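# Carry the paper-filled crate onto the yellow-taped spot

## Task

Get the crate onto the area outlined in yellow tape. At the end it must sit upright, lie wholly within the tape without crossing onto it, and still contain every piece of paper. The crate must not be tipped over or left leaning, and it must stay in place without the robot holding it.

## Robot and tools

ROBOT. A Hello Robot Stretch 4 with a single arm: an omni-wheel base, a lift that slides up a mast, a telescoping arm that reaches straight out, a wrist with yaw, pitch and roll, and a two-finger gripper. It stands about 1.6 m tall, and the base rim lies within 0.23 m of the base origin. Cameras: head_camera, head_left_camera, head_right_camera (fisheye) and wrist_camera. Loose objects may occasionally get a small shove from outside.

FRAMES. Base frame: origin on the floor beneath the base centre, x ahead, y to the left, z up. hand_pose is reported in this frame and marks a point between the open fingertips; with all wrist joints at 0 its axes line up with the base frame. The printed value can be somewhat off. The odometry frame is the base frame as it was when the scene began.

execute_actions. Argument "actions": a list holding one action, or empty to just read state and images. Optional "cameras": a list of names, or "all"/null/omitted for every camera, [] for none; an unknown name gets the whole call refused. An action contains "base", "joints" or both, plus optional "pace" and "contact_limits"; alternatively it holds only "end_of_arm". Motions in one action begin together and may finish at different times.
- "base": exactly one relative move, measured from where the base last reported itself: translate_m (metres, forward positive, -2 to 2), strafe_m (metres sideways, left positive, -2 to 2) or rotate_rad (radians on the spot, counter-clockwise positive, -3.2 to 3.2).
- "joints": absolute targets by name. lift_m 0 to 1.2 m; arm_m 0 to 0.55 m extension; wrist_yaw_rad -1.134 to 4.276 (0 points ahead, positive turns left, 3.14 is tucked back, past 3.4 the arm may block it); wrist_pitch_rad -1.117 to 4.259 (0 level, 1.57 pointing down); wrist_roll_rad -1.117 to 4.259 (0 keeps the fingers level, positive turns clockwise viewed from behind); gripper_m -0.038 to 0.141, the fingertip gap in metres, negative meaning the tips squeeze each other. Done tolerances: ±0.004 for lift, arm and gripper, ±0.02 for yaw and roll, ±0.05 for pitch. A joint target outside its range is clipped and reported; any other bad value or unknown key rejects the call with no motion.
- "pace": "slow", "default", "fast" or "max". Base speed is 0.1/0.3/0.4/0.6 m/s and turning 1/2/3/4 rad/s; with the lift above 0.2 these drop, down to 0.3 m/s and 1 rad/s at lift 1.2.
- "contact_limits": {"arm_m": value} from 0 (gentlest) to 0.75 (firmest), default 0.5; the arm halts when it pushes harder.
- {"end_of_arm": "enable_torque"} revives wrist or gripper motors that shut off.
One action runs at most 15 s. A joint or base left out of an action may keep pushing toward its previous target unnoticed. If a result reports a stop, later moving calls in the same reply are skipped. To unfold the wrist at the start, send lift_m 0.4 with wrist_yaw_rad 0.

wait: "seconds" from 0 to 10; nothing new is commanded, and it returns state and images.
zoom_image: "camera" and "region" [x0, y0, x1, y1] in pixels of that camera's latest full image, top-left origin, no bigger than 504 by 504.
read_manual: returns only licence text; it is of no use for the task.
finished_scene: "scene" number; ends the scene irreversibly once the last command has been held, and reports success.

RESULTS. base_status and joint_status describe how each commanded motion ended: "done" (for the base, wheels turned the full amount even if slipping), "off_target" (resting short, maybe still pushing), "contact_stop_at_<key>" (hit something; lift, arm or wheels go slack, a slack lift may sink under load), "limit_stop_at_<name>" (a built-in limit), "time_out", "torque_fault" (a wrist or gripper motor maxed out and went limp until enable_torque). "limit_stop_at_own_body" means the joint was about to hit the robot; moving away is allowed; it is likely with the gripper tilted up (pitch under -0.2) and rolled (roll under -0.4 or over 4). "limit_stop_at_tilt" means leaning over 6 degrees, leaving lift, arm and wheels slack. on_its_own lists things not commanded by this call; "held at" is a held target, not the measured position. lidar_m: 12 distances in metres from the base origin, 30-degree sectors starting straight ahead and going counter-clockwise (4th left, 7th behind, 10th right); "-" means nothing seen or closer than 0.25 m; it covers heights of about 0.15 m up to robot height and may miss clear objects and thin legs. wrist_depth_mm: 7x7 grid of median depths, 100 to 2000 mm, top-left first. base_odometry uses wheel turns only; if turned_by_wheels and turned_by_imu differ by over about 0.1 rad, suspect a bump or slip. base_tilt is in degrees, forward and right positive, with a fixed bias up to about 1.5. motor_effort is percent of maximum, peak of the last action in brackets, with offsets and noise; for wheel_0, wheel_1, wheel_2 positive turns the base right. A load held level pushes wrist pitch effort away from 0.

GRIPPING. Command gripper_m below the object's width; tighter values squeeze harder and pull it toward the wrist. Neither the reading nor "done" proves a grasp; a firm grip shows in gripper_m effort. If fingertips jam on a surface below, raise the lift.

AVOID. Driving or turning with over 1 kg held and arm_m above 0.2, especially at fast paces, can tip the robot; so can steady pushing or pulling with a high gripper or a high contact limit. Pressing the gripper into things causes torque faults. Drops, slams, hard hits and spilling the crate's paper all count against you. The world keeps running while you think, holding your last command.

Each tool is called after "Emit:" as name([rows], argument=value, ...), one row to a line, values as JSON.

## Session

Emit:
execute_actions(actions=[])

Scene clock: 0.00 s.
base_odometry: x=+0.000 y=+0.000 heading=+0.000 (m, m, rad; odometry frame)
turned_by_wheels: +0.000 (rad since the last result)
turned_by_imu: +0.000 (rad since the last result)
base_tilt: forward=-0.8 right=+0.0 (deg)
lidar_m: 0.92 0.80 0.80 0.95 1.64 2.30 2.69 2.94 2.20 2.10 1.82 1.55
base_status: not commanded
joint_positions: lift_m=+0.200 arm_m=+0.002 wrist_yaw_rad=+3.174 wrist_pitch_rad=+0.018 wrist_roll_rad=+0.010 gripper_m=+0.057
joint_status: not commanded
motor_effort: lift_m=+18 arm_m=+0 wrist_yaw_rad=+0 wrist_pitch_rad=-4 wrist_roll_rad=-2 gripper_m=-5 wheel_0=+0 wheel_1=+0 wheel_2=+0 (%)
hand_pose: x=-0.1177 y=+0.0782 z=+0.3734 quat_wxyz=(-0.016, -0.009, +0.005, +1.000) (m; base frame)
wrist_depth_mm: - 135 - - - - 1983 / - 117 140 - - - 1983 / - 116 142 - - - 1983 / - 131 179 - - - 1921 / 132 - - - - - 1921 / 1576 1661 217 1808 1618 1863 1808 / 1042 1008 991 1042 189 1182 1160
pictures: head_camera, head_left_camera, head_right_camera, wrist_camera
camera_calibration (this result's frames):
wrist_camera: T_world_to_cam=[[0.00627902, 0.999639, 0.026122, -0.0976888], [-0.0194809, 0.0262398, -0.999466, 0.434165], [-0.999791, 0.00576679, 0.0196386, 0.099603], [0, 0, 0, 1]] pos_world=[0.108653, 0.0856868, 0.434528]
Images, in order (width x height): head_camera 420x560, head_left_camera 420x672, head_right_camera 420x672, wrist_camera 616x392.

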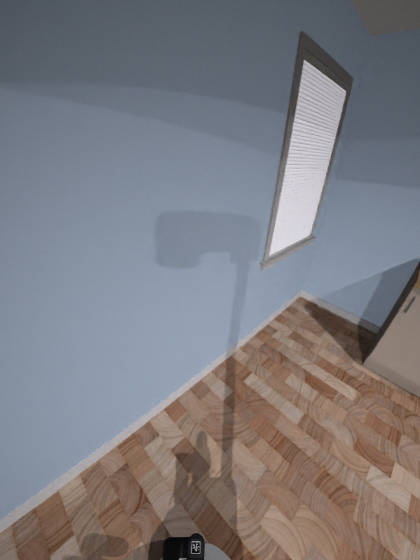

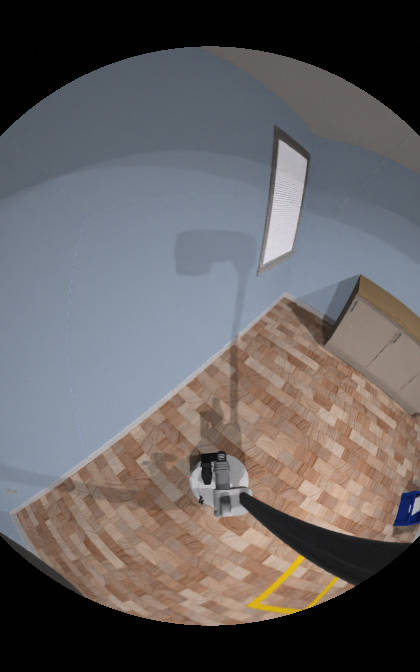

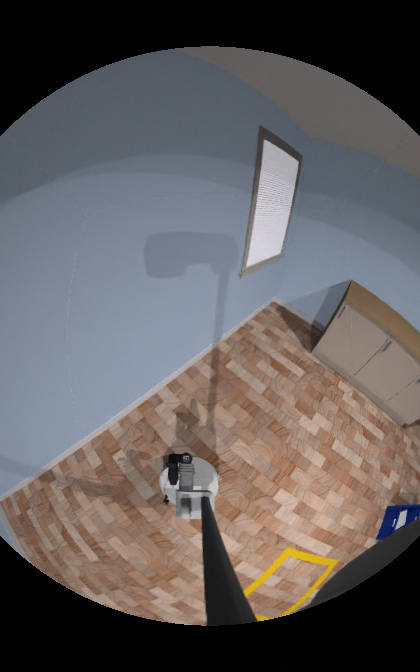

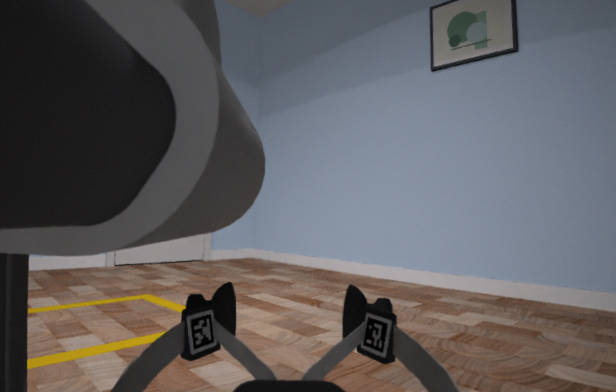

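Same layout seemingly; wall normal about 45° left, so face −135°.

Emit:
execute_actions([
  {"base":{"rotate_rad":-2.36},"joints":{"lift_m":0.4,"wrist_yaw_rad":0,"wrist_pitch_rad":1.5,"gripper_m":0.0},"pace":"fast"},
])

Scene clock: 2.67 s.
base_odometry: x=+0.000 y=+0.000 heading=-2.360 (m, m, rad; odometry frame)
turned_by_wheels: -2.360 (rad since the last result)
turned_by_imu: -2.328 (rad since the last result)
base_tilt: forward=-0.7 right=+0.1 (deg)
lidar_m: 2.17 2.19 1.89 1.81 1.13 0.82 0.79 0.82 1.15 2.30 2.38 3.05
base_status: done
joint_positions: lift_m=+0.400 arm_m=+0.002 wrist_yaw_rad=+0.000 wrist_pitch_rad=+1.500 wrist_roll_rad=+0.010 gripper_m=+0.000
joint_status: all done
motor_effort: lift_m=+20(22) arm_m=+0(0) wrist_yaw_rad=-1(7) wrist_pitch_rad=+2(7) wrist_roll_rad=-1(1) gripper_m=-8(7) wheel_0=+0(7) wheel_1=+0(10) wheel_2=-1(8) (%)
hand_pose: x=+0.1938 y=-0.0874 z=+0.2903 quat_wxyz=(+0.732, +0.004, +0.682, -0.003) (m; base frame)
wrist_depth_mm: 539 539 549 559 559 564 574 / 530 530 535 544 554 559 564 / 512 521 525 535 535 544 549 / 504 512 517 525 530 535 539 / 500 500 508 517 517 525 530 / 492 297 293 205 508 512 521 / 283 285 177 181 168 504 508
pictures: head_camera, head_left_camera, head_right_camera, wrist_camera
camera_calibration (this result's frames):
wrist_camera: T_world_to_cam=[[0.0230168, -0.998918, 0.0404169, -0.114065], [-0.993844, -0.027245, -0.10739, 0.286722], [0.108375, -0.0376963, -0.993395, 0.489186], [0, 0, 0, 1]] pos_world=[0.234567, -0.0876889, 0.521356]
Images, in order (width x height): head_camera 420x560, head_left_camera 420x672, head_right_camera 420x672, wrist_camera 616x392.

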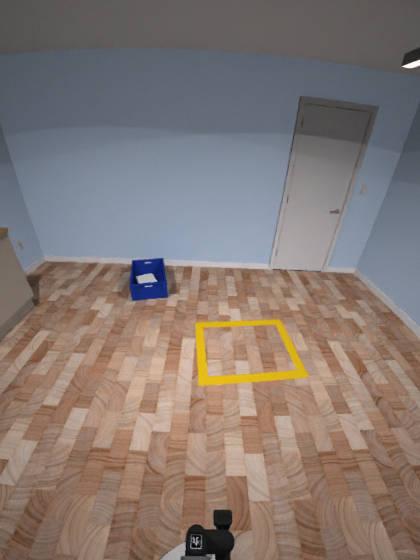

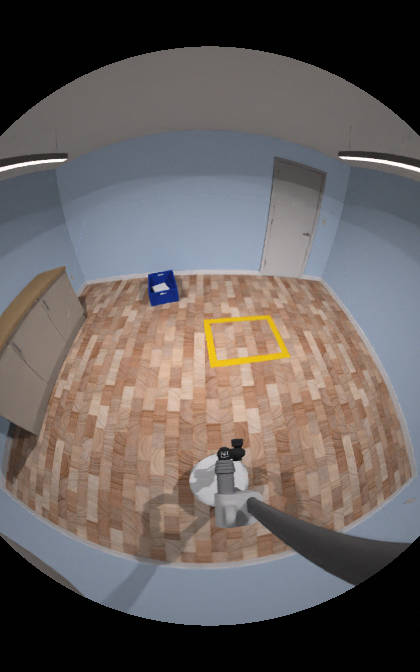

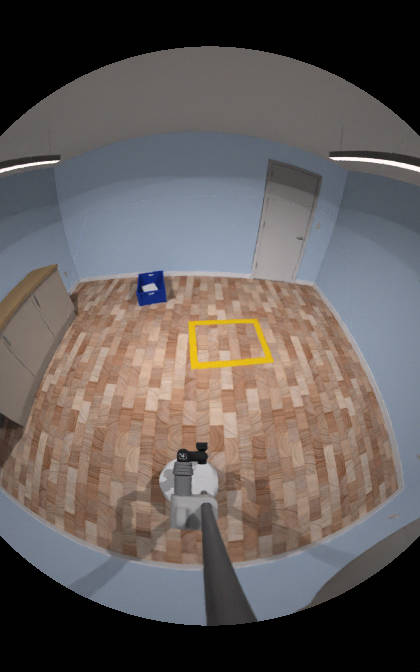

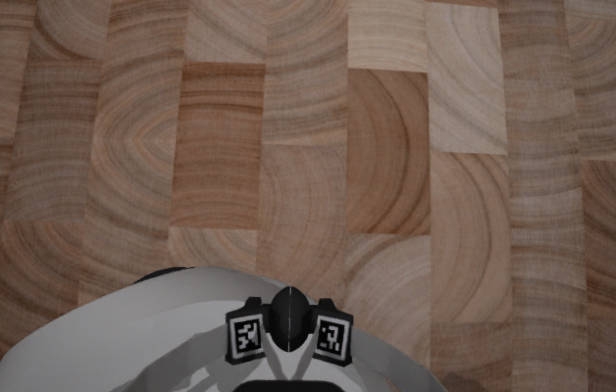

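Emit:
execute_actions([
  {"base":{"strafe_m":0.7},"pace":"fast"},
], cameras=[])

Emit:
execute_actions([
  {"base":{"translate_m":1.7},"joints":{"arm_m":0.33},"pace":"fast"},
], cameras=["head_left_camera","wrist_camera"])

Scene clock: 6.47 s.
base_odometry: x=+0.493 y=-0.497 heading=-2.360 (m, m, rad; odometry frame)
turned_by_wheels: +0.000 (rad since the last result)
turned_by_imu: +0.000 (rad since the last result)
base_tilt: forward=-0.8 right=+0.1 (deg)
lidar_m: 2.06 1.58 1.15 1.10 1.11 0.84 0.80 0.84 1.13 3.00 3.10 3.06
base_status: done
joint_positions: lift_m=+0.400 arm_m=+0.002 wrist_yaw_rad=+0.000 wrist_pitch_rad=+1.500 wrist_roll_rad=+0.010 gripper_m=+0.000
joint_status: not commanded
motor_effort: lift_m=+20(20) arm_m=+0(0) wrist_yaw_rad=+0(2) wrist_pitch_rad=+1(2) wrist_roll_rad=-2(1) gripper_m=-6(6) wheel_0=+1(9) wheel_1=+0(13) wheel_2=-1(1) (%)
hand_pose: x=+0.1938 y=-0.0874 z=+0.2904 quat_wxyz=(+0.732, +0.004, +0.682, -0.003) (m; base frame)
wrist_depth_mm: 539 544 549 559 564 564 574 / 530 530 539 544 549 559 559 / 512 525 525 530 544 544 554 / 512 508 517 525 530 539 539 / 496 504 508 517 525 525 530 / 488 297 291 206 508 512 521 / 283 285 177 181 168 504 508
pictures: none
No camera images: the call's "cameras" was empty. Leave "cameras" out to get every camera's image.

Scene clock: 12.07 s.
base_odometry: x=-0.714 y=-1.694 heading=-2.360 (m, m, rad; odometry frame)
turned_by_wheels: +0.000 (rad since the last result)
turned_by_imu: -0.003 (rad since the last result)
base_tilt: forward=-0.8 right=+0.1 (deg)
lidar_m: 0.37 0.37 1.77 1.09 1.13 1.59 2.51 2.64 3.12 2.99 1.77 0.40
base_status: done
joint_positions: lift_m=+0.400 arm_m=+0.329 wrist_yaw_rad=+0.000 wrist_pitch_rad=+1.500 wrist_roll_rad=+0.010 gripper_m=+0.000
joint_status: all done
motor_effort: lift_m=+20(20) arm_m=+8(8) wrist_yaw_rad=-1(0) wrist_pitch_rad=+1(1) wrist_roll_rad=-1(2) gripper_m=-6(4) wheel_0=+1(6) wheel_1=+0(8) wheel_2=+0(8) (%)
hand_pose: x=+0.5199 y=-0.0874 z=+0.2904 quat_wxyz=(+0.732, +0.004, +0.682, -0.003) (m; base frame)
wrist_depth_mm: 439 539 430 544 368 569 580 / 415 421 424 544 382 549 559 / 399 415 415 424 418 544 549 / 368 404 410 415 466 530 535 / 359 439 402 407 508 340 530 / 340 480 394 206 504 325 517 / 322 418 177 182 168 307 508
pictures: head_left_camera, wrist_camera
camera_calibration (this result's frames):
wrist_camera: T_world_to_cam=[[0.022853, -0.998921, 0.0404218, -0.121492], [-0.993832, -0.027088, -0.107534, 0.610859], [0.108513, -0.037715, -0.993379, 0.453793], [0, 0, 0, 1]] pos_world=[0.560625, -0.0876987, 0.521388]
Images, in order (width x height): head_left_camera 420x672, wrist_camera 616x392.

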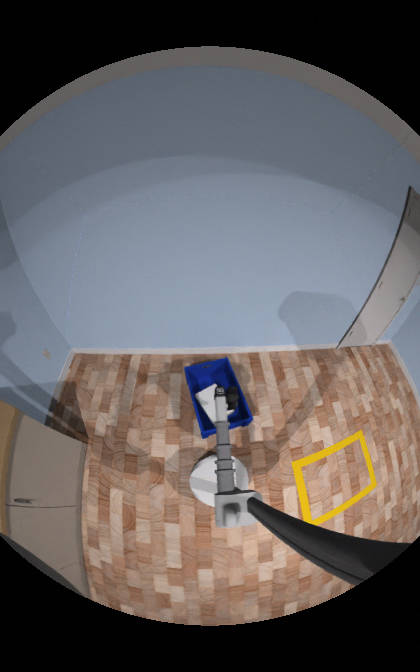

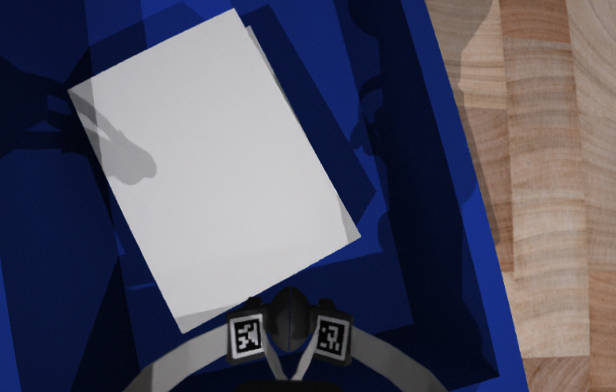

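Emit:
execute_actions([
  {"base":{"translate_m":-0.065}},
], cameras=["wrist_camera"])

Emit:
execute_actions([
  {"joints":{"lift_m":0.2}},
], cameras=["wrist_camera"])

Emit:
execute_actions([
  {"base":{"translate_m":-0.62},"pace":"slow"},
], cameras=["head_left_camera"])

Emit:
execute_actions([
  {"base":{"strafe_m":-0.8},"pace":"slow"},
], cameras=["head_left_camera"])

Scene clock: 14.23 s.
base_odometry: x=-0.667 y=-1.649 heading=-2.360 (m, m, rad; odometry frame)
turned_by_wheels: +0.000 (rad since the last result)
turned_by_imu: -0.001 (rad since the last result)
base_tilt: forward=-0.8 right=+0.0 (deg)
lidar_m: 0.42 0.43 1.82 1.08 1.14 1.60 2.44 2.55 3.11 3.01 1.85 0.51
base_status: done
joint_positions: lift_m=+0.400 arm_m=+0.329 wrist_yaw_rad=+0.000 wrist_pitch_rad=+1.500 wrist_roll_rad=+0.010 gripper_m=+0.000
joint_status: not commanded
motor_effort: lift_m=+20(20) arm_m=+8(8) wrist_yaw_rad=-1(1) wrist_pitch_rad=+2(2) wrist_roll_rad=-1(2) gripper_m=-8(5) wheel_0=-2(4) wheel_1=+0(5) wheel_2=-1(8) (%)
hand_pose: x=+0.5199 y=-0.0874 z=+0.2904 quat_wxyz=(+0.732, +0.004, +0.682, -0.003) (m; base frame)
wrist_depth_mm: 410 430 433 549 392 564 574 / 389 424 424 433 427 554 559 / 370 415 418 424 473 347 554 / 343 455 410 415 508 340 539 / 332 496 407 512 508 330 530 / 315 462 492 205 329 296 512 / 300 349 177 182 168 504 508
pictures: wrist_camera
camera_calibration (this result's frames):
wrist_camera: T_world_to_cam=[[0.0228485, -0.998921, 0.0404218, -0.121489], [-0.993832, -0.0270835, -0.107534, 0.610862], [0.108513, -0.0377155, -0.993379, 0.453793], [0, 0, 0, 1]] pos_world=[0.560627, -0.087699, 0.521388]
Images, in order (width x height): wrist_camera 616x392.

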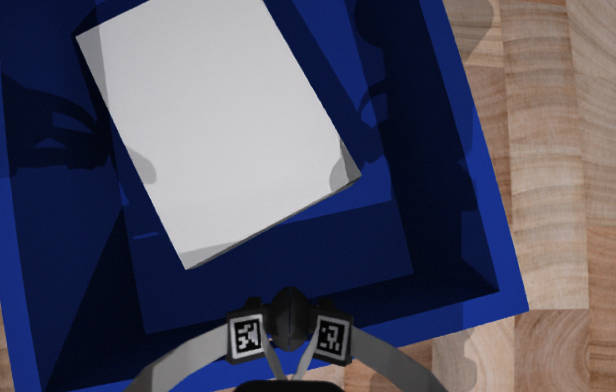

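Scene clock: 16.13 s.
base_odometry: x=-0.667 y=-1.649 heading=-2.360 (m, m, rad; odometry frame)
turned_by_wheels: +0.000 (rad since the last result)
turned_by_imu: -0.001 (rad since the last result)
base_tilt: forward=-0.7 right=+0.2 (deg)
lidar_m: 0.41 0.44 1.82 1.08 1.14 1.60 2.44 2.54 3.11 3.00 1.86 0.54
base_status: not commanded
joint_positions: lift_m=+0.200 arm_m=+0.329 wrist_yaw_rad=+0.000 wrist_pitch_rad=+1.500 wrist_roll_rad=+0.010 gripper_m=+0.000
joint_status: all done
motor_effort: lift_m=+16(17) arm_m=+8(8) wrist_yaw_rad=+0(1) wrist_pitch_rad=+3(2) wrist_roll_rad=-1(2) gripper_m=-8(3) wheel_0=-2(1) wheel_1=+0(0) wheel_2=-1(1) (%)
hand_pose: x=+0.5199 y=-0.0874 z=+0.0906 quat_wxyz=(+0.732, +0.004, +0.682, -0.003) (m; base frame)
wrist_depth_mm: 217 219 221 224 336 245 193 / 213 215 217 220 222 258 200 / 209 211 213 215 317 274 209 / 206 208 209 314 320 293 220 / 298 204 306 310 315 309 229 / 296 298 301 206 307 262 223 / 290 294 177 181 168 175 -
pictures: wrist_camera
camera_calibration (this result's frames):
wrist_camera: T_world_to_cam=[[0.0228485, -0.998921, 0.0404218, -0.113416], [-0.993832, -0.0270835, -0.107534, 0.589387], [0.108513, -0.0377155, -0.993379, 0.255387], [0, 0, 0, 1]] pos_world=[0.56063, -0.087699, 0.32166]
Images, in order (width x height): wrist_camera 616x392.

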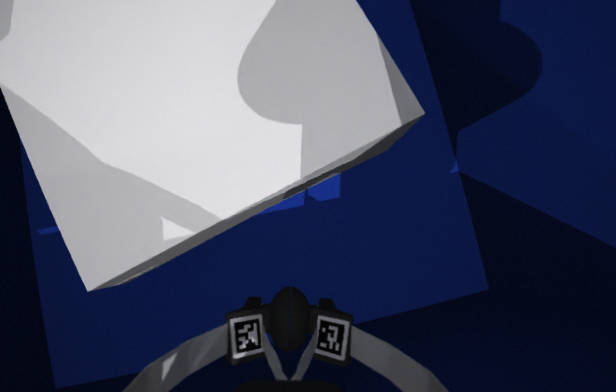

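Scene clock: 23.60 s.
base_odometry: x=-0.228 y=-1.212 heading=-2.360 (m, m, rad; odometry frame)
turned_by_wheels: +0.000 (rad since the last result)
turned_by_imu: +0.003 (rad since the last result)
base_tilt: forward=-0.8 right=+0.1 (deg)
lidar_m: 0.46 2.00 1.14 1.10 1.15 1.90 1.82 1.88 2.63 2.98 2.71 0.53
base_status: done
joint_positions: lift_m=+0.200 arm_m=+0.330 wrist_yaw_rad=+0.008 wrist_pitch_rad=+1.485 wrist_roll_rad=+0.010 gripper_m=+0.000
joint_status: not commanded
on_its_own: wrist_yaw_rad is at rest, and its effort (-23) is outside its rest range (-13 to +13); wrist_pitch_rad is at rest, and its effort (+45) is outside its rest range (-23 to +23)
motor_effort: lift_m=+17(17) arm_m=+2(8) wrist_yaw_rad=-23(40) wrist_pitch_rad=+45(48) wrist_roll_rad=-1(12) gripper_m=-3(5) wheel_0=-2(3) wheel_1=-2(6) wheel_2=+9(17) (%)
hand_pose: x=+0.5259 y=-0.0872 z=+0.0909 quat_wxyz=(+0.737, +0.001, +0.676, +0.000) (m; base frame)
wrist_depth_mm: 283 224 226 230 232 334 254 / 289 221 221 224 228 301 254 / 293 216 217 219 222 301 254 / 289 211 213 256 322 324 252 / 298 306 310 314 317 319 249 / 282 300 303 206 310 309 247 / 198 199 177 180 168 232 224
pictures: head_left_camera
Images, in order (width x height): head_left_camera 420x672.

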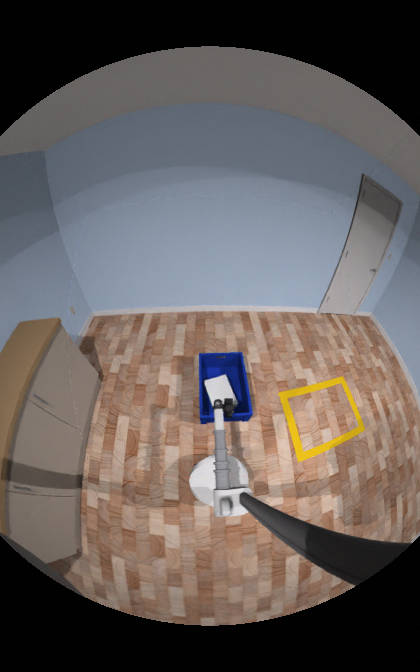

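action 0: "base": strafe_m = -0.8 would last too long for one action: at the pace "slow" strafe_m can be at most 0.78 in either direction: name a faster pace, or command the rest in another action

Emit:
execute_actions([
  {"base":{"strafe_m":-0.3},"pace":"slow"},
], cameras=[])

Emit:
execute_actions([
  {"base":{"strafe_m":-0.55}},
], cameras=["head_left_camera","head_camera"])

Scene clock: 28.17 s.
base_odometry: x=-0.439 y=-1.000 heading=-2.357 (m, m, rad; odometry frame)
turned_by_wheels: +0.003 (rad since the last result)
turned_by_imu: +0.006 (rad since the last result)
base_tilt: forward=-0.8 right=+0.0 (deg)
lidar_m: 0.42 0.42 1.47 1.39 1.46 1.88 1.81 1.92 2.64 2.69 2.67 1.98
base_status: done
joint_positions: lift_m=+0.200 arm_m=+0.330 wrist_yaw_rad=+0.008 wrist_pitch_rad=+1.493 wrist_roll_rad=+0.008 gripper_m=+0.000
joint_status: not commanded
on_its_own: wrist_yaw_rad is at rest, and its effort (-22) is outside its rest range (-13 to +13)
motor_effort: lift_m=+17(17) arm_m=+2(2) wrist_yaw_rad=-22(24) wrist_pitch_rad=+22(45) wrist_roll_rad=+5(6) gripper_m=-9(10) wheel_0=+15(18) wheel_1=+4(5) wheel_2=+14(16) (%)
hand_pose: x=+0.5236 y=-0.0872 z=+0.0907 quat_wxyz=(+0.734, +0.000, +0.679, +0.000) (m; base frame)
wrist_depth_mm: 221 223 336 177 106 349 351 / 216 218 329 223 104 342 343 / 211 213 271 297 102 332 336 / 208 211 312 315 121 325 329 / 220 304 309 312 136 320 322 / 297 300 301 205 147 - 315 / 293 293 180 181 142 - 310
pictures: none
No camera images: the call's "cameras" was empty. Leave "cameras" out to get every camera's image.

Scene clock: 31.33 s.
base_odometry: x=-0.829 y=-0.612 heading=-2.355 (m, m, rad; odometry frame)
turned_by_wheels: +0.003 (rad since the last result)
turned_by_imu: +0.016 (rad since the last result)
base_tilt: forward=-0.8 right=+0.1 (deg)
lidar_m: 0.33 0.27 2.02 1.95 2.07 1.91 1.83 1.94 2.21 2.13 2.26 1.96
base_status: done
joint_positions: lift_m=+0.200 arm_m=+0.330 wrist_yaw_rad=+0.004 wrist_pitch_rad=+1.498 wrist_roll_rad=+0.009 gripper_m=+0.000
joint_status: not commanded
motor_effort: lift_m=+17(17) arm_m=+2(2) wrist_yaw_rad=-12(25) wrist_pitch_rad=+10(25) wrist_roll_rad=+2(5) gripper_m=-8(8) wheel_0=+16(26) wheel_1=+5(6) wheel_2=+12(17) (%)
hand_pose: x=+0.5220 y=-0.0873 z=+0.0906 quat_wxyz=(+0.732, +0.002, +0.681, -0.002) (m; base frame)
wrist_depth_mm: 327 102 219 340 343 345 349 / 322 324 101 330 334 338 342 / 297 319 319 327 329 332 334 / 206 297 312 - 324 325 327 / 203 211 309 310 - 320 319 / 198 276 300 202 - 315 315 / 196 286 176 186 154 - 309
pictures: head_camera, head_left_camera
Images, in order (width x height): head_camera 420x560, head_left_camera 420x672.

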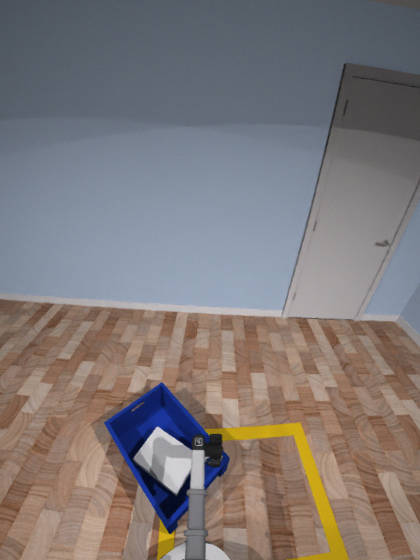

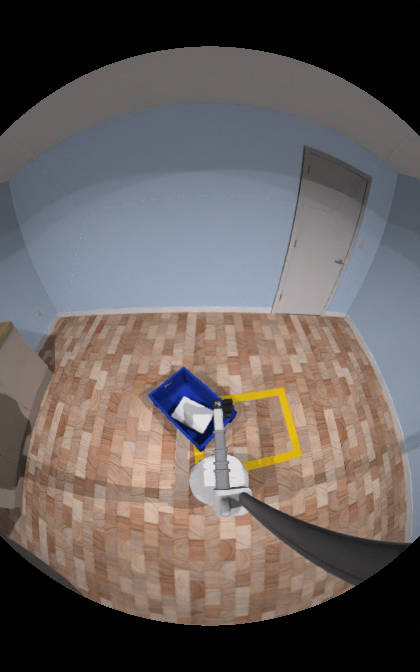

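Emit:
execute_actions([
  {"base":{"strafe_m":-0.33},"pace":"slow"},
], cameras=[])

Emit:
execute_actions([
  {"joints":{"arm_m":0.49},"pace":"slow"},
], cameras=[])

Emit:
execute_actions([
  {"joints":{"lift_m":0.38}},
], cameras=[])

Emit:
execute_actions([
  {"base":{"strafe_m":0.35},"joints":{"arm_m":0.55,"wrist_pitch_rad":1.45}},
])

Scene clock: 36.53 s.
base_odometry: x=-1.063 y=-0.380 heading=-2.352 (m, m, rad; odometry frame)
turned_by_wheels: +0.003 (rad since the last result)
turned_by_imu: +0.010 (rad since the last result)
base_tilt: forward=-0.7 right=+0.1 (deg)
lidar_m: 0.28 0.25 2.36 2.28 2.43 1.91 1.84 1.95 1.85 1.80 1.90 1.93
base_status: done
joint_positions: lift_m=+0.200 arm_m=+0.330 wrist_yaw_rad=+0.003 wrist_pitch_rad=+1.499 wrist_roll_rad=+0.010 gripper_m=+0.000
joint_status: not commanded
motor_effort: lift_m=+17(17) arm_m=+2(2) wrist_yaw_rad=-10(13) wrist_pitch_rad=+5(10) wrist_roll_rad=+1(2) gripper_m=-9(9) wheel_0=+20(27) wheel_1=+4(4) wheel_2=+12(15) (%)
hand_pose: x=+0.5215 y=-0.0874 z=+0.0906 quat_wxyz=(+0.732, +0.002, +0.681, -0.002) (m; base frame)
wrist_depth_mm: 101 101 334 342 340 345 349 / 320 - 329 332 332 338 342 / 315 319 - 325 329 330 334 / 258 310 312 - 322 324 327 / 203 247 307 - 319 317 319 / 198 240 300 199 - 315 314 / 195 229 181 184 153 - 309
pictures: none
No camera images: the call's "cameras" was empty. Leave "cameras" out to get every camera's image.

Scene clock: 39.40 s.
base_odometry: x=-1.063 y=-0.379 heading=-2.354 (m, m, rad; odometry frame)
turned_by_wheels: -0.002 (rad since the last result)
turned_by_imu: -0.004 (rad since the last result)
base_tilt: forward=-0.8 right=+0.1 (deg)
lidar_m: 0.33 0.37 0.73 2.28 2.39 1.90 1.85 1.95 1.86 1.80 1.92 1.92
base_status: not commanded
joint_positions: lift_m=+0.200 arm_m=+0.488 wrist_yaw_rad=-0.007 wrist_pitch_rad=+1.515 wrist_roll_rad=+0.012 gripper_m=+0.000
joint_status: all done
on_its_own: wrist_yaw_rad is at rest, and its effort (+19) is outside its rest range (-13 to +13); wrist_pitch_rad is at rest, and its effort (-40) is outside its rest range (-23 to +23)
motor_effort: lift_m=+17(17) arm_m=+12(12) wrist_yaw_rad=+19(18) wrist_pitch_rad=-40(41) wrist_roll_rad=-7(8) gripper_m=-7(9) wheel_0=+7(20) wheel_1=+1(5) wheel_2=-3(12) (%)
hand_pose: x=+0.6744 y=-0.0875 z=+0.0903 quat_wxyz=(+0.727, +0.007, +0.687, -0.007) (m; base frame)
wrist_depth_mm: 324 324 329 332 334 338 340 / 317 320 324 327 329 332 338 / 312 315 320 320 324 327 329 / - 310 314 315 317 322 325 / 298 - - 310 315 315 320 / 245 262 - - 310 312 314 / 193 195 178 147 - - -
pictures: none
No camera images: the call's "cameras" was empty. Leave "cameras" out to get every camera's image.

Scene clock: 41.23 s.
base_odometry: x=-1.063 y=-0.379 heading=-2.355 (m, m, rad; odometry frame)
turned_by_wheels: +0.000 (rad since the last result)
turned_by_imu: -0.001 (rad since the last result)
base_tilt: forward=-0.9 right=+0.0 (deg)
lidar_m: 0.32 0.36 0.73 2.27 2.40 1.91 1.83 1.95 1.83 1.81 1.91 1.92
base_status: not commanded
joint_positions: lift_m=+0.380 arm_m=+0.489 wrist_yaw_rad=+0.000 wrist_pitch_rad=+1.501 wrist_roll_rad=+0.011 gripper_m=+0.000
joint_status: all done
motor_effort: lift_m=+21(24) arm_m=+8(12) wrist_yaw_rad=+1(19) wrist_pitch_rad=+0(40) wrist_roll_rad=-3(6) gripper_m=-2(9) wheel_0=+3(7) wheel_1=+0(2) wheel_2=+0(3) (%)
hand_pose: x=+0.6796 y=-0.0874 z=+0.2702 quat_wxyz=(+0.731, +0.004, +0.682, -0.004) (m; base frame)
wrist_depth_mm: 517 517 521 530 539 544 554 / 504 512 512 521 530 530 535 / 496 504 508 512 517 525 530 / 477 273 500 500 508 512 521 / 473 480 272 488 500 504 508 / 366 368 413 206 488 492 500 / 362 362 177 182 168 488 492
pictures: none
No camera images: the call's "cameras" was empty. Leave "cameras" out to get every camera's image.

Scene clock: 43.73 s.
base_odometry: x=-0.815 y=-0.627 heading=-2.355 (m, m, rad; odometry frame)
turned_by_wheels: +0.000 (rad since the last result)
turned_by_imu: -0.001 (rad since the last result)
base_tilt: forward=-0.8 right=+0.1 (deg)
lidar_m: 0.42 0.52 2.00 1.94 2.04 1.88 1.83 1.94 2.24 2.16 0.45 0.41
base_status: done
joint_positions: lift_m=+0.380 arm_m=+0.549 wrist_yaw_rad=+0.000 wrist_pitch_rad=+1.451 wrist_roll_rad=+0.011 gripper_m=+0.000
joint_status: all done
motor_effort: lift_m=+21(21) arm_m=+8(10) wrist_yaw_rad=+0(1) wrist_pitch_rad=+0(0) wrist_roll_rad=-3(3) gripper_m=-10(6) wheel_0=+1(7) wheel_1=-2(9) wheel_2=+0(4) (%)
hand_pose: x=+0.7540 y=-0.0874 z=+0.2717 quat_wxyz=(+0.748, +0.004, +0.663, -0.004) (m; base frame)
wrist_depth_mm: 535 539 544 549 559 564 574 / 525 521 530 530 544 549 554 / 504 294 517 521 530 535 539 / 496 307 384 285 512 521 521 / 473 343 488 492 294 504 512 / 264 394 469 206 484 421 281 / 277 397 177 182 169 480 480
pictures: head_camera, head_left_camera, head_right_camera, wrist_camera
camera_calibration (this result's frames):
wrist_camera: T_world_to_cam=[[0.0202524, -0.998935, 0.0414498, -0.124411], [-0.987315, -0.0265125, -0.156546, 0.850015], [0.157478, -0.0377536, -0.986801, 0.371097], [0, 0, 0, 1]] pos_world=[0.783313, -0.0877326, 0.504422]
Images, in order (width x height): head_camera 420x560, head_left_camera 420x672, head_right_camera 420x672, wrist_camera 616x392.

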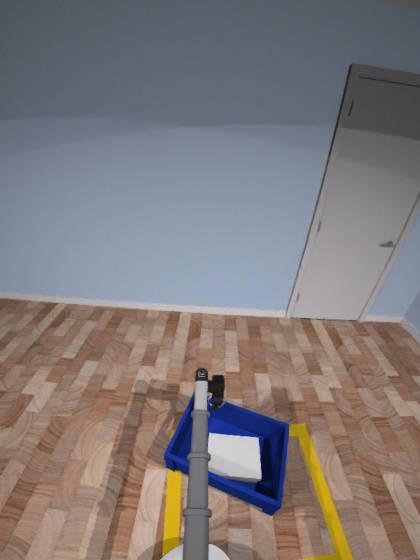

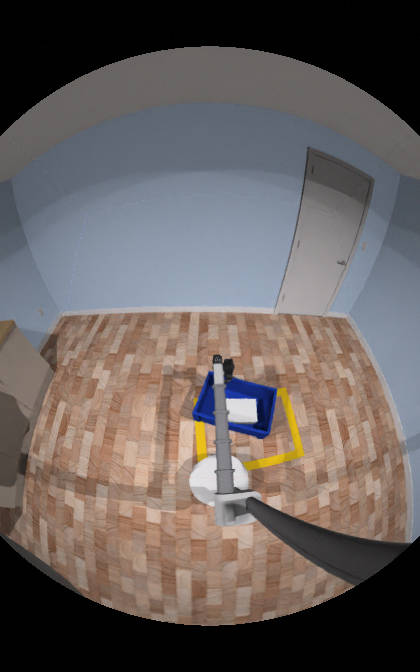

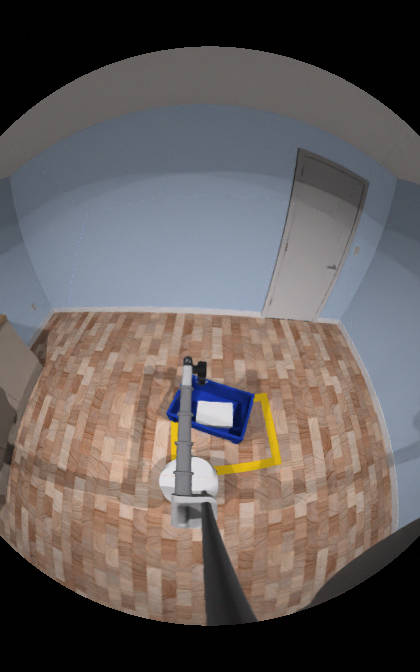

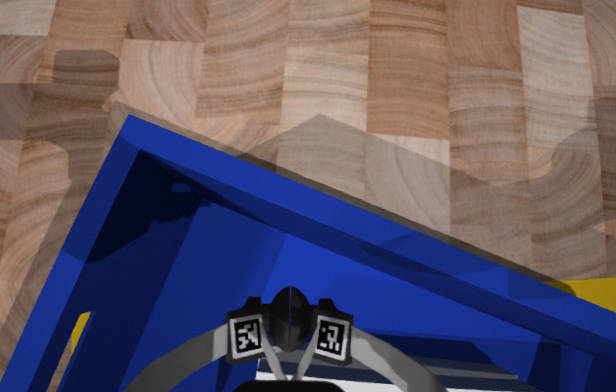

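Emit:
execute_actions([
  {"base":{"translate_m":0.14}},
], cameras=[])

Emit:
execute_actions([
  {"joints":{"lift_m":0.2}},
], cameras=[])

Emit:
execute_actions([
  {"base":{"translate_m":-0.3},"pace":"slow"},
])

Scene clock: 46.53 s.
base_odometry: x=-0.914 y=-0.726 heading=-2.355 (m, m, rad; odometry frame)
turned_by_wheels: +0.000 (rad since the last result)
turned_by_imu: -0.001 (rad since the last result)
base_tilt: forward=-0.8 right=+0.1 (deg)
lidar_m: 0.30 0.36 2.00 1.93 2.04 2.03 1.96 2.09 2.24 2.17 0.33 0.30
base_status: done
joint_positions: lift_m=+0.380 arm_m=+0.549 wrist_yaw_rad=+0.000 wrist_pitch_rad=+1.451 wrist_roll_rad=+0.011 gripper_m=+0.000
joint_status: not commanded
motor_effort: lift_m=+21(20) arm_m=+8(8) wrist_yaw_rad=+0(0) wrist_pitch_rad=+0(1) wrist_roll_rad=-3(3) gripper_m=-7(5) wheel_0=+1(6) wheel_1=+0(5) wheel_2=+0(8) (%)
hand_pose: x=+0.7540 y=-0.0874 z=+0.2717 quat_wxyz=(+0.748, +0.004, +0.663, -0.004) (m; base frame)
wrist_depth_mm: 530 544 549 549 559 564 574 / 521 525 530 535 544 554 554 / 500 512 517 521 525 535 539 / 492 500 504 504 512 525 525 / 480 484 488 496 504 504 512 / 466 334 404 206 488 492 500 / 455 259 177 182 168 480 488
pictures: none
No camera images: the call's "cameras" was empty. Leave "cameras" out to get every camera's image.

Scene clock: 48.37 s.
base_odometry: x=-0.914 y=-0.726 heading=-2.355 (m, m, rad; odometry frame)
turned_by_wheels: +0.000 (rad since the last result)
turned_by_imu: -0.001 (rad since the last result)
base_tilt: forward=-0.9 right=+0.0 (deg)
lidar_m: 0.30 0.37 1.99 1.91 2.04 2.03 1.95 2.08 2.24 2.16 0.36 0.30
base_status: not commanded
joint_positions: lift_m=+0.200 arm_m=+0.549 wrist_yaw_rad=+0.000 wrist_pitch_rad=+1.451 wrist_roll_rad=+0.011 gripper_m=+0.000
joint_status: all done
motor_effort: lift_m=+16(17) arm_m=+8(8) wrist_yaw_rad=-2(1) wrist_pitch_rad=+1(1) wrist_roll_rad=-3(2) gripper_m=-4(7) wheel_0=+1(1) wheel_1=+0(0) wheel_2=+0(0) (%)
hand_pose: x=+0.7541 y=-0.0874 z=+0.0920 quat_wxyz=(+0.748, +0.004, +0.663, -0.004) (m; base frame)
wrist_depth_mm: 342 345 347 351 357 362 366 / 334 336 338 342 347 351 355 / 324 327 329 332 338 340 345 / 314 319 322 325 329 330 336 / 307 309 312 317 320 324 325 / 298 301 304 206 314 315 319 / 154 187 177 181 168 307 310
pictures: none
No camera images: the call's "cameras" was empty. Leave "cameras" out to get every camera's image.

Scene clock: 52.67 s.
base_odometry: x=-0.703 y=-0.513 heading=-2.353 (m, m, rad; odometry frame)
turned_by_wheels: +0.001 (rad since the last result)
turned_by_imu: +0.003 (rad since the last result)
base_tilt: forward=-0.8 right=+0.1 (deg)
lidar_m: 0.31 2.17 1.99 1.92 2.05 1.74 1.68 1.77 2.23 2.13 0.52 0.35
base_status: done
joint_positions: lift_m=+0.200 arm_m=+0.550 wrist_yaw_rad=+0.009 wrist_pitch_rad=+1.435 wrist_roll_rad=+0.011 gripper_m=+0.000
joint_status: not commanded
on_its_own: wrist_yaw_rad is at rest, and its effort (-25) is outside its rest range (-13 to +13); wrist_pitch_rad is at rest, and its effort (+44) is outside its rest range (-23 to +23)
motor_effort: lift_m=+17(16) arm_m=+2(8) wrist_yaw_rad=-25(24) wrist_pitch_rad=+44(46) wrist_roll_rad=-2(12) gripper_m=-5(6) wheel_0=+3(5) wheel_1=-1(5) wheel_2=+13(17) (%)
hand_pose: x=+0.7602 y=-0.0871 z=+0.0925 quat_wxyz=(+0.753, +0.001, +0.658, +0.000) (m; base frame)
wrist_depth_mm: 351 355 355 364 366 370 377 / 340 343 349 351 355 359 364 / 330 332 336 340 343 347 349 / 320 324 325 329 336 338 340 / 310 314 317 320 324 327 330 / 301 306 306 205 314 319 320 / 270 297 177 181 169 298 298
pictures: head_camera, head_left_camera, head_right_camera, wrist_camera
camera_calibration (this result's frames):
wrist_camera: T_world_to_cam=[[0.0284861, -0.998721, 0.0417722, -0.123039], [-0.984534, -0.0352591, -0.171607, 0.826622], [0.17286, -0.0362378, -0.98428, 0.181582], [0, 0, 0, 1]] pos_world=[0.785954, -0.0871558, 0.325721]
Images, in order (width x height): head_camera 420x560, head_left_camera 420x672, head_right_camera 420x672, wrist_camera 616x392.

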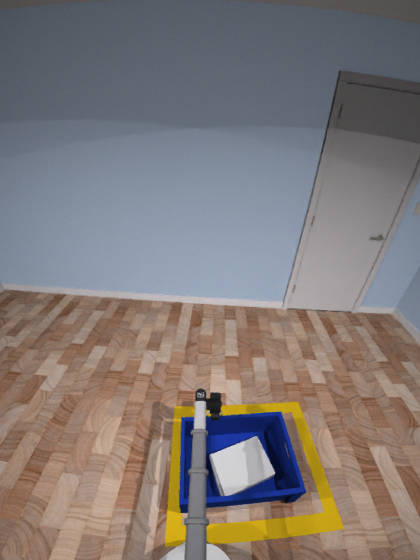

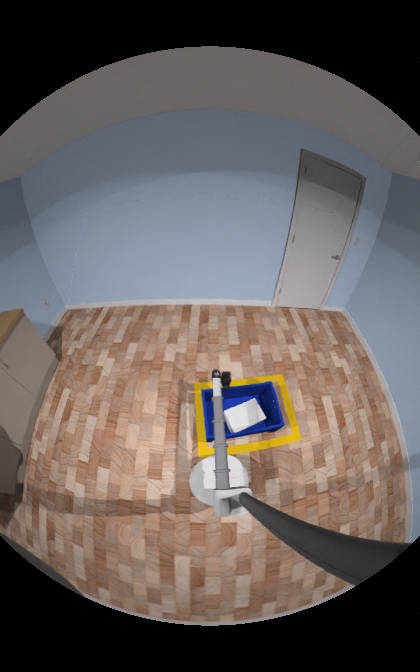

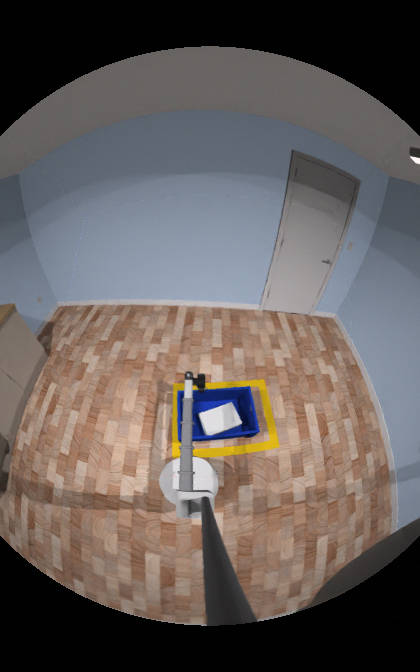

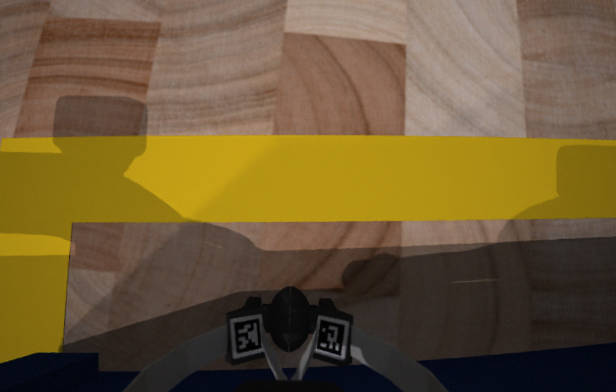

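Emit:
execute_actions([
  {"base":{"translate_m":0.03}},
], cameras=[])

Emit:
execute_actions([
  {"base":{"strafe_m":0.3}},
], cameras=[])

Emit:
execute_actions([
  {"joints":{"arm_m":0.31}},
], cameras=["wrist_camera"])

Emit:
execute_actions([
  {"base":{"strafe_m":-0.1},"pace":"slow"},
])

Scene clock: 55.40 s.
base_odometry: x=-0.724 y=-0.535 heading=-2.353 (m, m, rad; odometry frame)
turned_by_wheels: +0.000 (rad since the last result)
turned_by_imu: -0.001 (rad since the last result)
base_tilt: forward=-0.8 right=+0.1 (deg)
lidar_m: 0.30 2.15 2.01 1.94 2.05 1.76 1.71 1.81 2.24 2.15 0.46 0.33
base_status: done
joint_positions: lift_m=+0.200 arm_m=+0.550 wrist_yaw_rad=+0.000 wrist_pitch_rad=+1.450 wrist_roll_rad=+0.010 gripper_m=+0.000
joint_status: not commanded
motor_effort: lift_m=+17(17) arm_m=+2(2) wrist_yaw_rad=-1(26) wrist_pitch_rad=+3(45) wrist_roll_rad=-2(2) gripper_m=-4(8) wheel_0=+0(4) wheel_1=-1(2) wheel_2=+2(14) (%)
hand_pose: x=+0.7553 y=-0.0874 z=+0.0920 quat_wxyz=(+0.749, +0.004, +0.663, -0.003) (m; base frame)
wrist_depth_mm: 342 343 349 353 357 362 366 / 330 334 340 343 347 351 357 / 322 325 330 334 338 342 345 / 315 317 320 324 329 332 334 / 306 310 312 317 320 325 327 / 298 303 306 206 310 315 317 / 291 294 177 181 168 307 309
pictures: none
No camera images: the call's "cameras" was empty. Leave "cameras" out to get every camera's image.

Scene clock: 57.73 s.
base_odometry: x=-0.511 y=-0.746 heading=-2.353 (m, m, rad; odometry frame)
turned_by_wheels: +0.000 (rad since the last result)
turned_by_imu: -0.001 (rad since the last result)
base_tilt: forward=-0.7 right=+0.0 (deg)
lidar_m: 2.04 2.17 1.68 1.63 1.74 1.74 1.67 1.80 2.51 2.45 0.44 0.35
base_status: done
joint_positions: lift_m=+0.200 arm_m=+0.550 wrist_yaw_rad=+0.000 wrist_pitch_rad=+1.450 wrist_roll_rad=+0.010 gripper_m=+0.000
joint_status: not commanded
motor_effort: lift_m=+17(17) arm_m=+2(2) wrist_yaw_rad=-1(1) wrist_pitch_rad=+2(3) wrist_roll_rad=-3(2) gripper_m=-6(4) wheel_0=+1(10) wheel_1=-2(7) wheel_2=+0(2) (%)
hand_pose: x=+0.7553 y=-0.0874 z=+0.0920 quat_wxyz=(+0.748, +0.004, +0.663, -0.003) (m; base frame)
wrist_depth_mm: 340 345 347 351 357 362 364 / 332 336 340 342 347 353 355 / 324 329 330 332 338 342 345 / 314 317 320 325 329 330 334 / 306 309 315 317 320 324 325 / 300 301 304 205 312 315 319 / 291 294 177 182 169 307 312
pictures: none
No camera images: the call's "cameras" was empty. Leave "cameras" out to get every camera's image.

Scene clock: 59.57 s.
base_odometry: x=-0.511 y=-0.746 heading=-2.353 (m, m, rad; odometry frame)
turned_by_wheels: +0.000 (rad since the last result)
turned_by_imu: -0.001 (rad since the last result)
base_tilt: forward=-0.7 right=+0.0 (deg)
lidar_m: 2.03 2.15 1.68 1.63 1.73 1.73 1.70 1.78 2.54 2.44 0.43 0.35
base_status: not commanded
joint_positions: lift_m=+0.200 arm_m=+0.311 wrist_yaw_rad=+0.000 wrist_pitch_rad=+1.450 wrist_roll_rad=+0.010 gripper_m=+0.000
joint_status: all done
motor_effort: lift_m=+17(17) arm_m=-8(9) wrist_yaw_rad=-1(1) wrist_pitch_rad=+2(1) wrist_roll_rad=-2(3) gripper_m=-5(9) wheel_0=+1(1) wheel_1=-2(2) wheel_2=+0(0) (%)
hand_pose: x=+0.5170 y=-0.0874 z=+0.0919 quat_wxyz=(+0.748, +0.004, +0.663, -0.004) (m; base frame)
wrist_depth_mm: 342 343 347 351 357 215 - / 332 336 340 343 345 219 179 / 322 327 332 336 336 252 190 / 317 319 322 325 329 257 191 / 309 312 314 317 319 259 193 / 300 301 304 206 312 260 194 / 293 296 177 182 168 260 -
pictures: wrist_camera
camera_calibration (this result's frames):
wrist_camera: T_world_to_cam=[[0.020352, -0.998932, 0.0414745, -0.112218], [-0.987298, -0.0266182, -0.156632, 0.587828], [0.157569, -0.0377599, -0.986786, 0.23104], [0, 0, 0, 1]] pos_world=[0.546241, -0.0877272, 0.324714]
Images, in order (width x height): wrist_camera 616x392.

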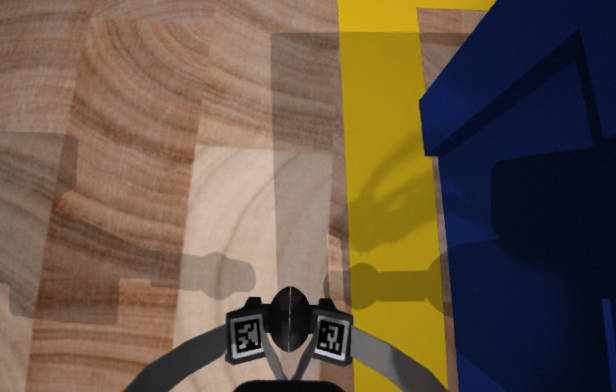

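Scene clock: 61.70 s.
base_odometry: x=-0.582 y=-0.676 heading=-2.351 (m, m, rad; odometry frame)
turned_by_wheels: +0.003 (rad since the last result)
turned_by_imu: +0.003 (rad since the last result)
base_tilt: forward=-0.7 right=+0.0 (deg)
lidar_m: 0.60 2.17 1.79 1.73 1.83 1.76 1.69 1.79 2.43 2.33 0.46 0.32
base_status: done
joint_positions: lift_m=+0.200 arm_m=+0.311 wrist_yaw_rad=+0.002 wrist_pitch_rad=+1.451 wrist_roll_rad=+0.010 gripper_m=+0.000
joint_status: not commanded
motor_effort: lift_m=+17(17) arm_m=-7(8) wrist_yaw_rad=-6(10) wrist_pitch_rad=-2(6) wrist_roll_rad=+1(0) gripper_m=-7(11) wheel_0=+18(23) wheel_1=+5(7) wheel_2=+10(14) (%)
hand_pose: x=+0.5167 y=-0.0874 z=+0.0919 quat_wxyz=(+0.748, +0.003, +0.664, -0.003) (m; base frame)
wrist_depth_mm: 343 347 349 351 152 112 203 / 336 338 340 342 184 109 259 / 325 327 329 330 211 105 336 / 317 320 322 324 214 102 329 / 309 312 315 317 217 101 322 / 301 303 303 204 219 - 298 / 294 296 178 186 160 - 304
pictures: head_camera, head_left_camera, head_right_camera, wrist_camera
camera_calibration (this result's frames):
wrist_camera: T_world_to_cam=[[0.0227987, -0.998877, 0.041522, -0.113409], [-0.987359, -0.0290131, -0.15582, 0.587258], [0.15685, -0.0374446, -0.986912, 0.231475], [0, 0, 0, 1]] pos_world=[0.546113, -0.0875763, 0.324662]
Images, in order (width x height): head_camera 420x560, head_left_camera 420x672, head_right_camera 420x672, wrist_camera 616x392.

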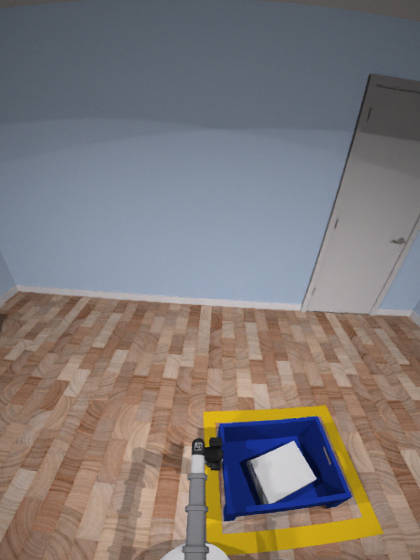

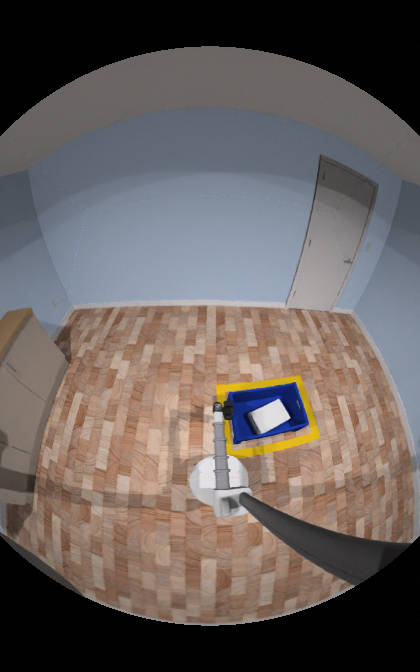

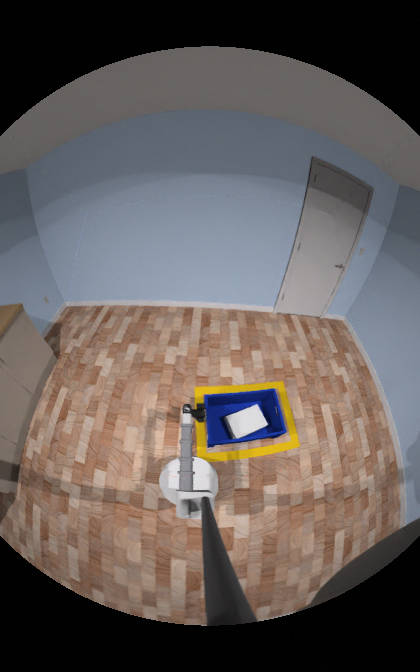

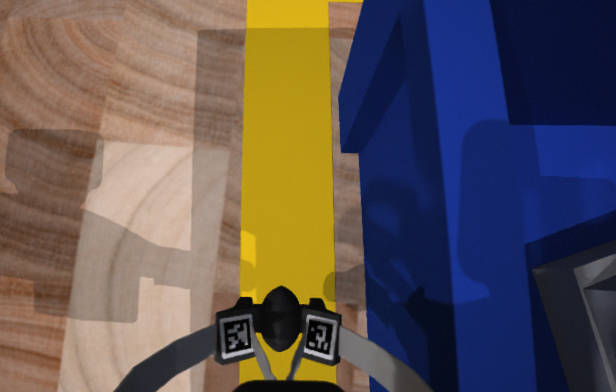

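Emit:
execute_actions([
  {"base":{"strafe_m":-0.04},"pace":"slow"},
], cameras=[])

Emit:
execute_actions([
  {"base":{"strafe_m":0.05}},
])

Scene clock: 63.77 s.
base_odometry: x=-0.610 y=-0.648 heading=-2.348 (m, m, rad; odometry frame)
turned_by_wheels: +0.003 (rad since the last result)
turned_by_imu: +0.003 (rad since the last result)
base_tilt: forward=-0.8 right=+0.1 (deg)
lidar_m: 0.59 2.15 1.81 1.78 1.85 1.74 1.68 1.80 2.40 2.30 0.42 0.32
base_status: done
joint_positions: lift_m=+0.200 arm_m=+0.311 wrist_yaw_rad=+0.003 wrist_pitch_rad=+1.450 wrist_roll_rad=+0.010 gripper_m=+0.000
joint_status: not commanded
motor_effort: lift_m=+17(17) arm_m=-7(7) wrist_yaw_rad=-8(9) wrist_pitch_rad=+2(7) wrist_roll_rad=-1(0) gripper_m=-12(12) wheel_0=+19(23) wheel_1=+4(3) wheel_2=+12(14) (%)
hand_pose: x=+0.5171 y=-0.0873 z=+0.0920 quat_wxyz=(+0.748, +0.003, +0.663, -0.002) (m; base frame)
wrist_depth_mm: 343 345 347 353 152 112 201 / 336 338 340 342 190 109 256 / 325 329 330 330 216 105 338 / 317 320 322 324 218 103 330 / 309 312 314 315 220 101 320 / 301 304 301 204 219 - 301 / 293 293 180 183 160 - -
pictures: none
No camera images: the call's "cameras" was empty. Leave "cameras" out to get every camera's image.

Scene clock: 64.90 s.
base_odometry: x=-0.574 y=-0.683 heading=-2.348 (m, m, rad; odometry frame)
turned_by_wheels: +0.000 (rad since the last result)
turned_by_imu: -0.001 (rad since the last result)
base_tilt: forward=-0.8 right=+0.0 (deg)
lidar_m: 0.66 2.16 1.77 1.71 1.84 1.75 1.69 1.80 2.44 2.36 0.43 0.34
base_status: done
joint_positions: lift_m=+0.200 arm_m=+0.311 wrist_yaw_rad=+0.000 wrist_pitch_rad=+1.450 wrist_roll_rad=+0.010 gripper_m=+0.000
joint_status: not commanded
motor_effort: lift_m=+17(17) arm_m=-7(7) wrist_yaw_rad=-2(10) wrist_pitch_rad=+2(4) wrist_roll_rad=+0(1) gripper_m=-4(11) wheel_0=+0(15) wheel_1=-2(12) wheel_2=+1(11) (%)
hand_pose: x=+0.5170 y=-0.0874 z=+0.0920 quat_wxyz=(+0.749, +0.004, +0.663, -0.003) (m; base frame)
wrist_depth_mm: 342 345 349 353 357 162 - / 332 334 338 342 300 183 - / 325 325 332 334 312 198 - / 315 317 322 325 327 200 - / 307 312 314 317 320 200 - / 298 301 306 206 310 200 155 / 293 296 176 181 168 200 -
pictures: head_camera, head_left_camera, head_right_camera, wrist_camera
camera_calibration (this result's frames):
wrist_camera: T_world_to_cam=[[0.0213536, -0.998908, 0.0415549, -0.112725], [-0.987168, -0.0276454, -0.157277, 0.5877], [0.158254, -0.0376632, -0.98668, 0.230713], [0, 0, 0, 1]] pos_world=[0.546054, -0.087665, 0.324756]
Images, in order (width x height): head_camera 420x560, head_left_camera 420x672, head_right_camera 420x672, wrist_camera 616x392.

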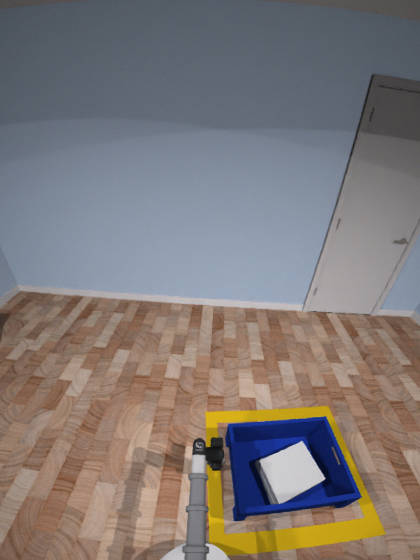

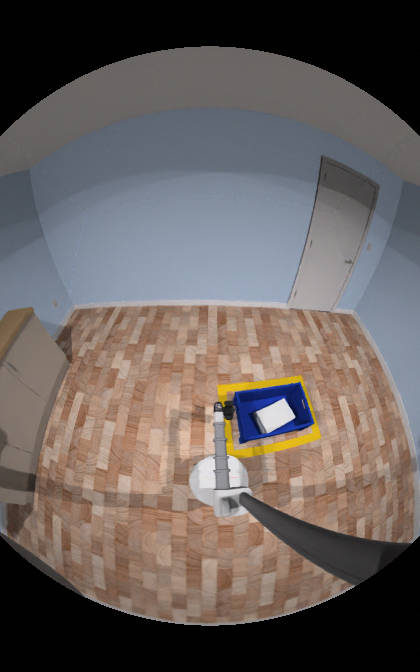

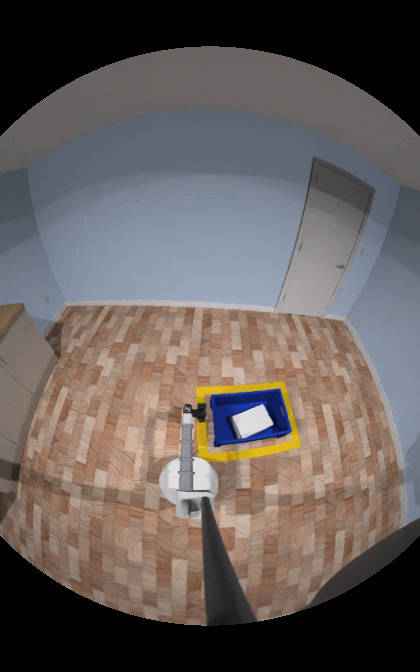

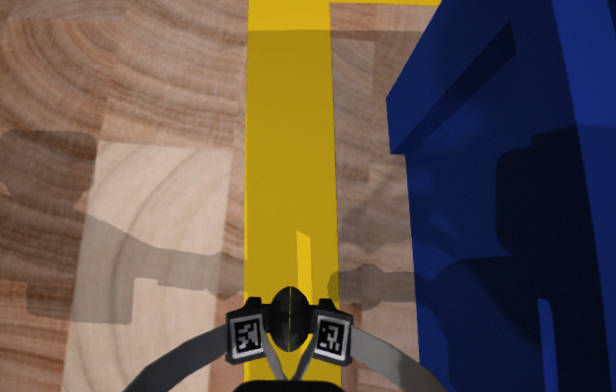

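Emit:
finished_scene(scene=2)

The scene is finished: the task was done.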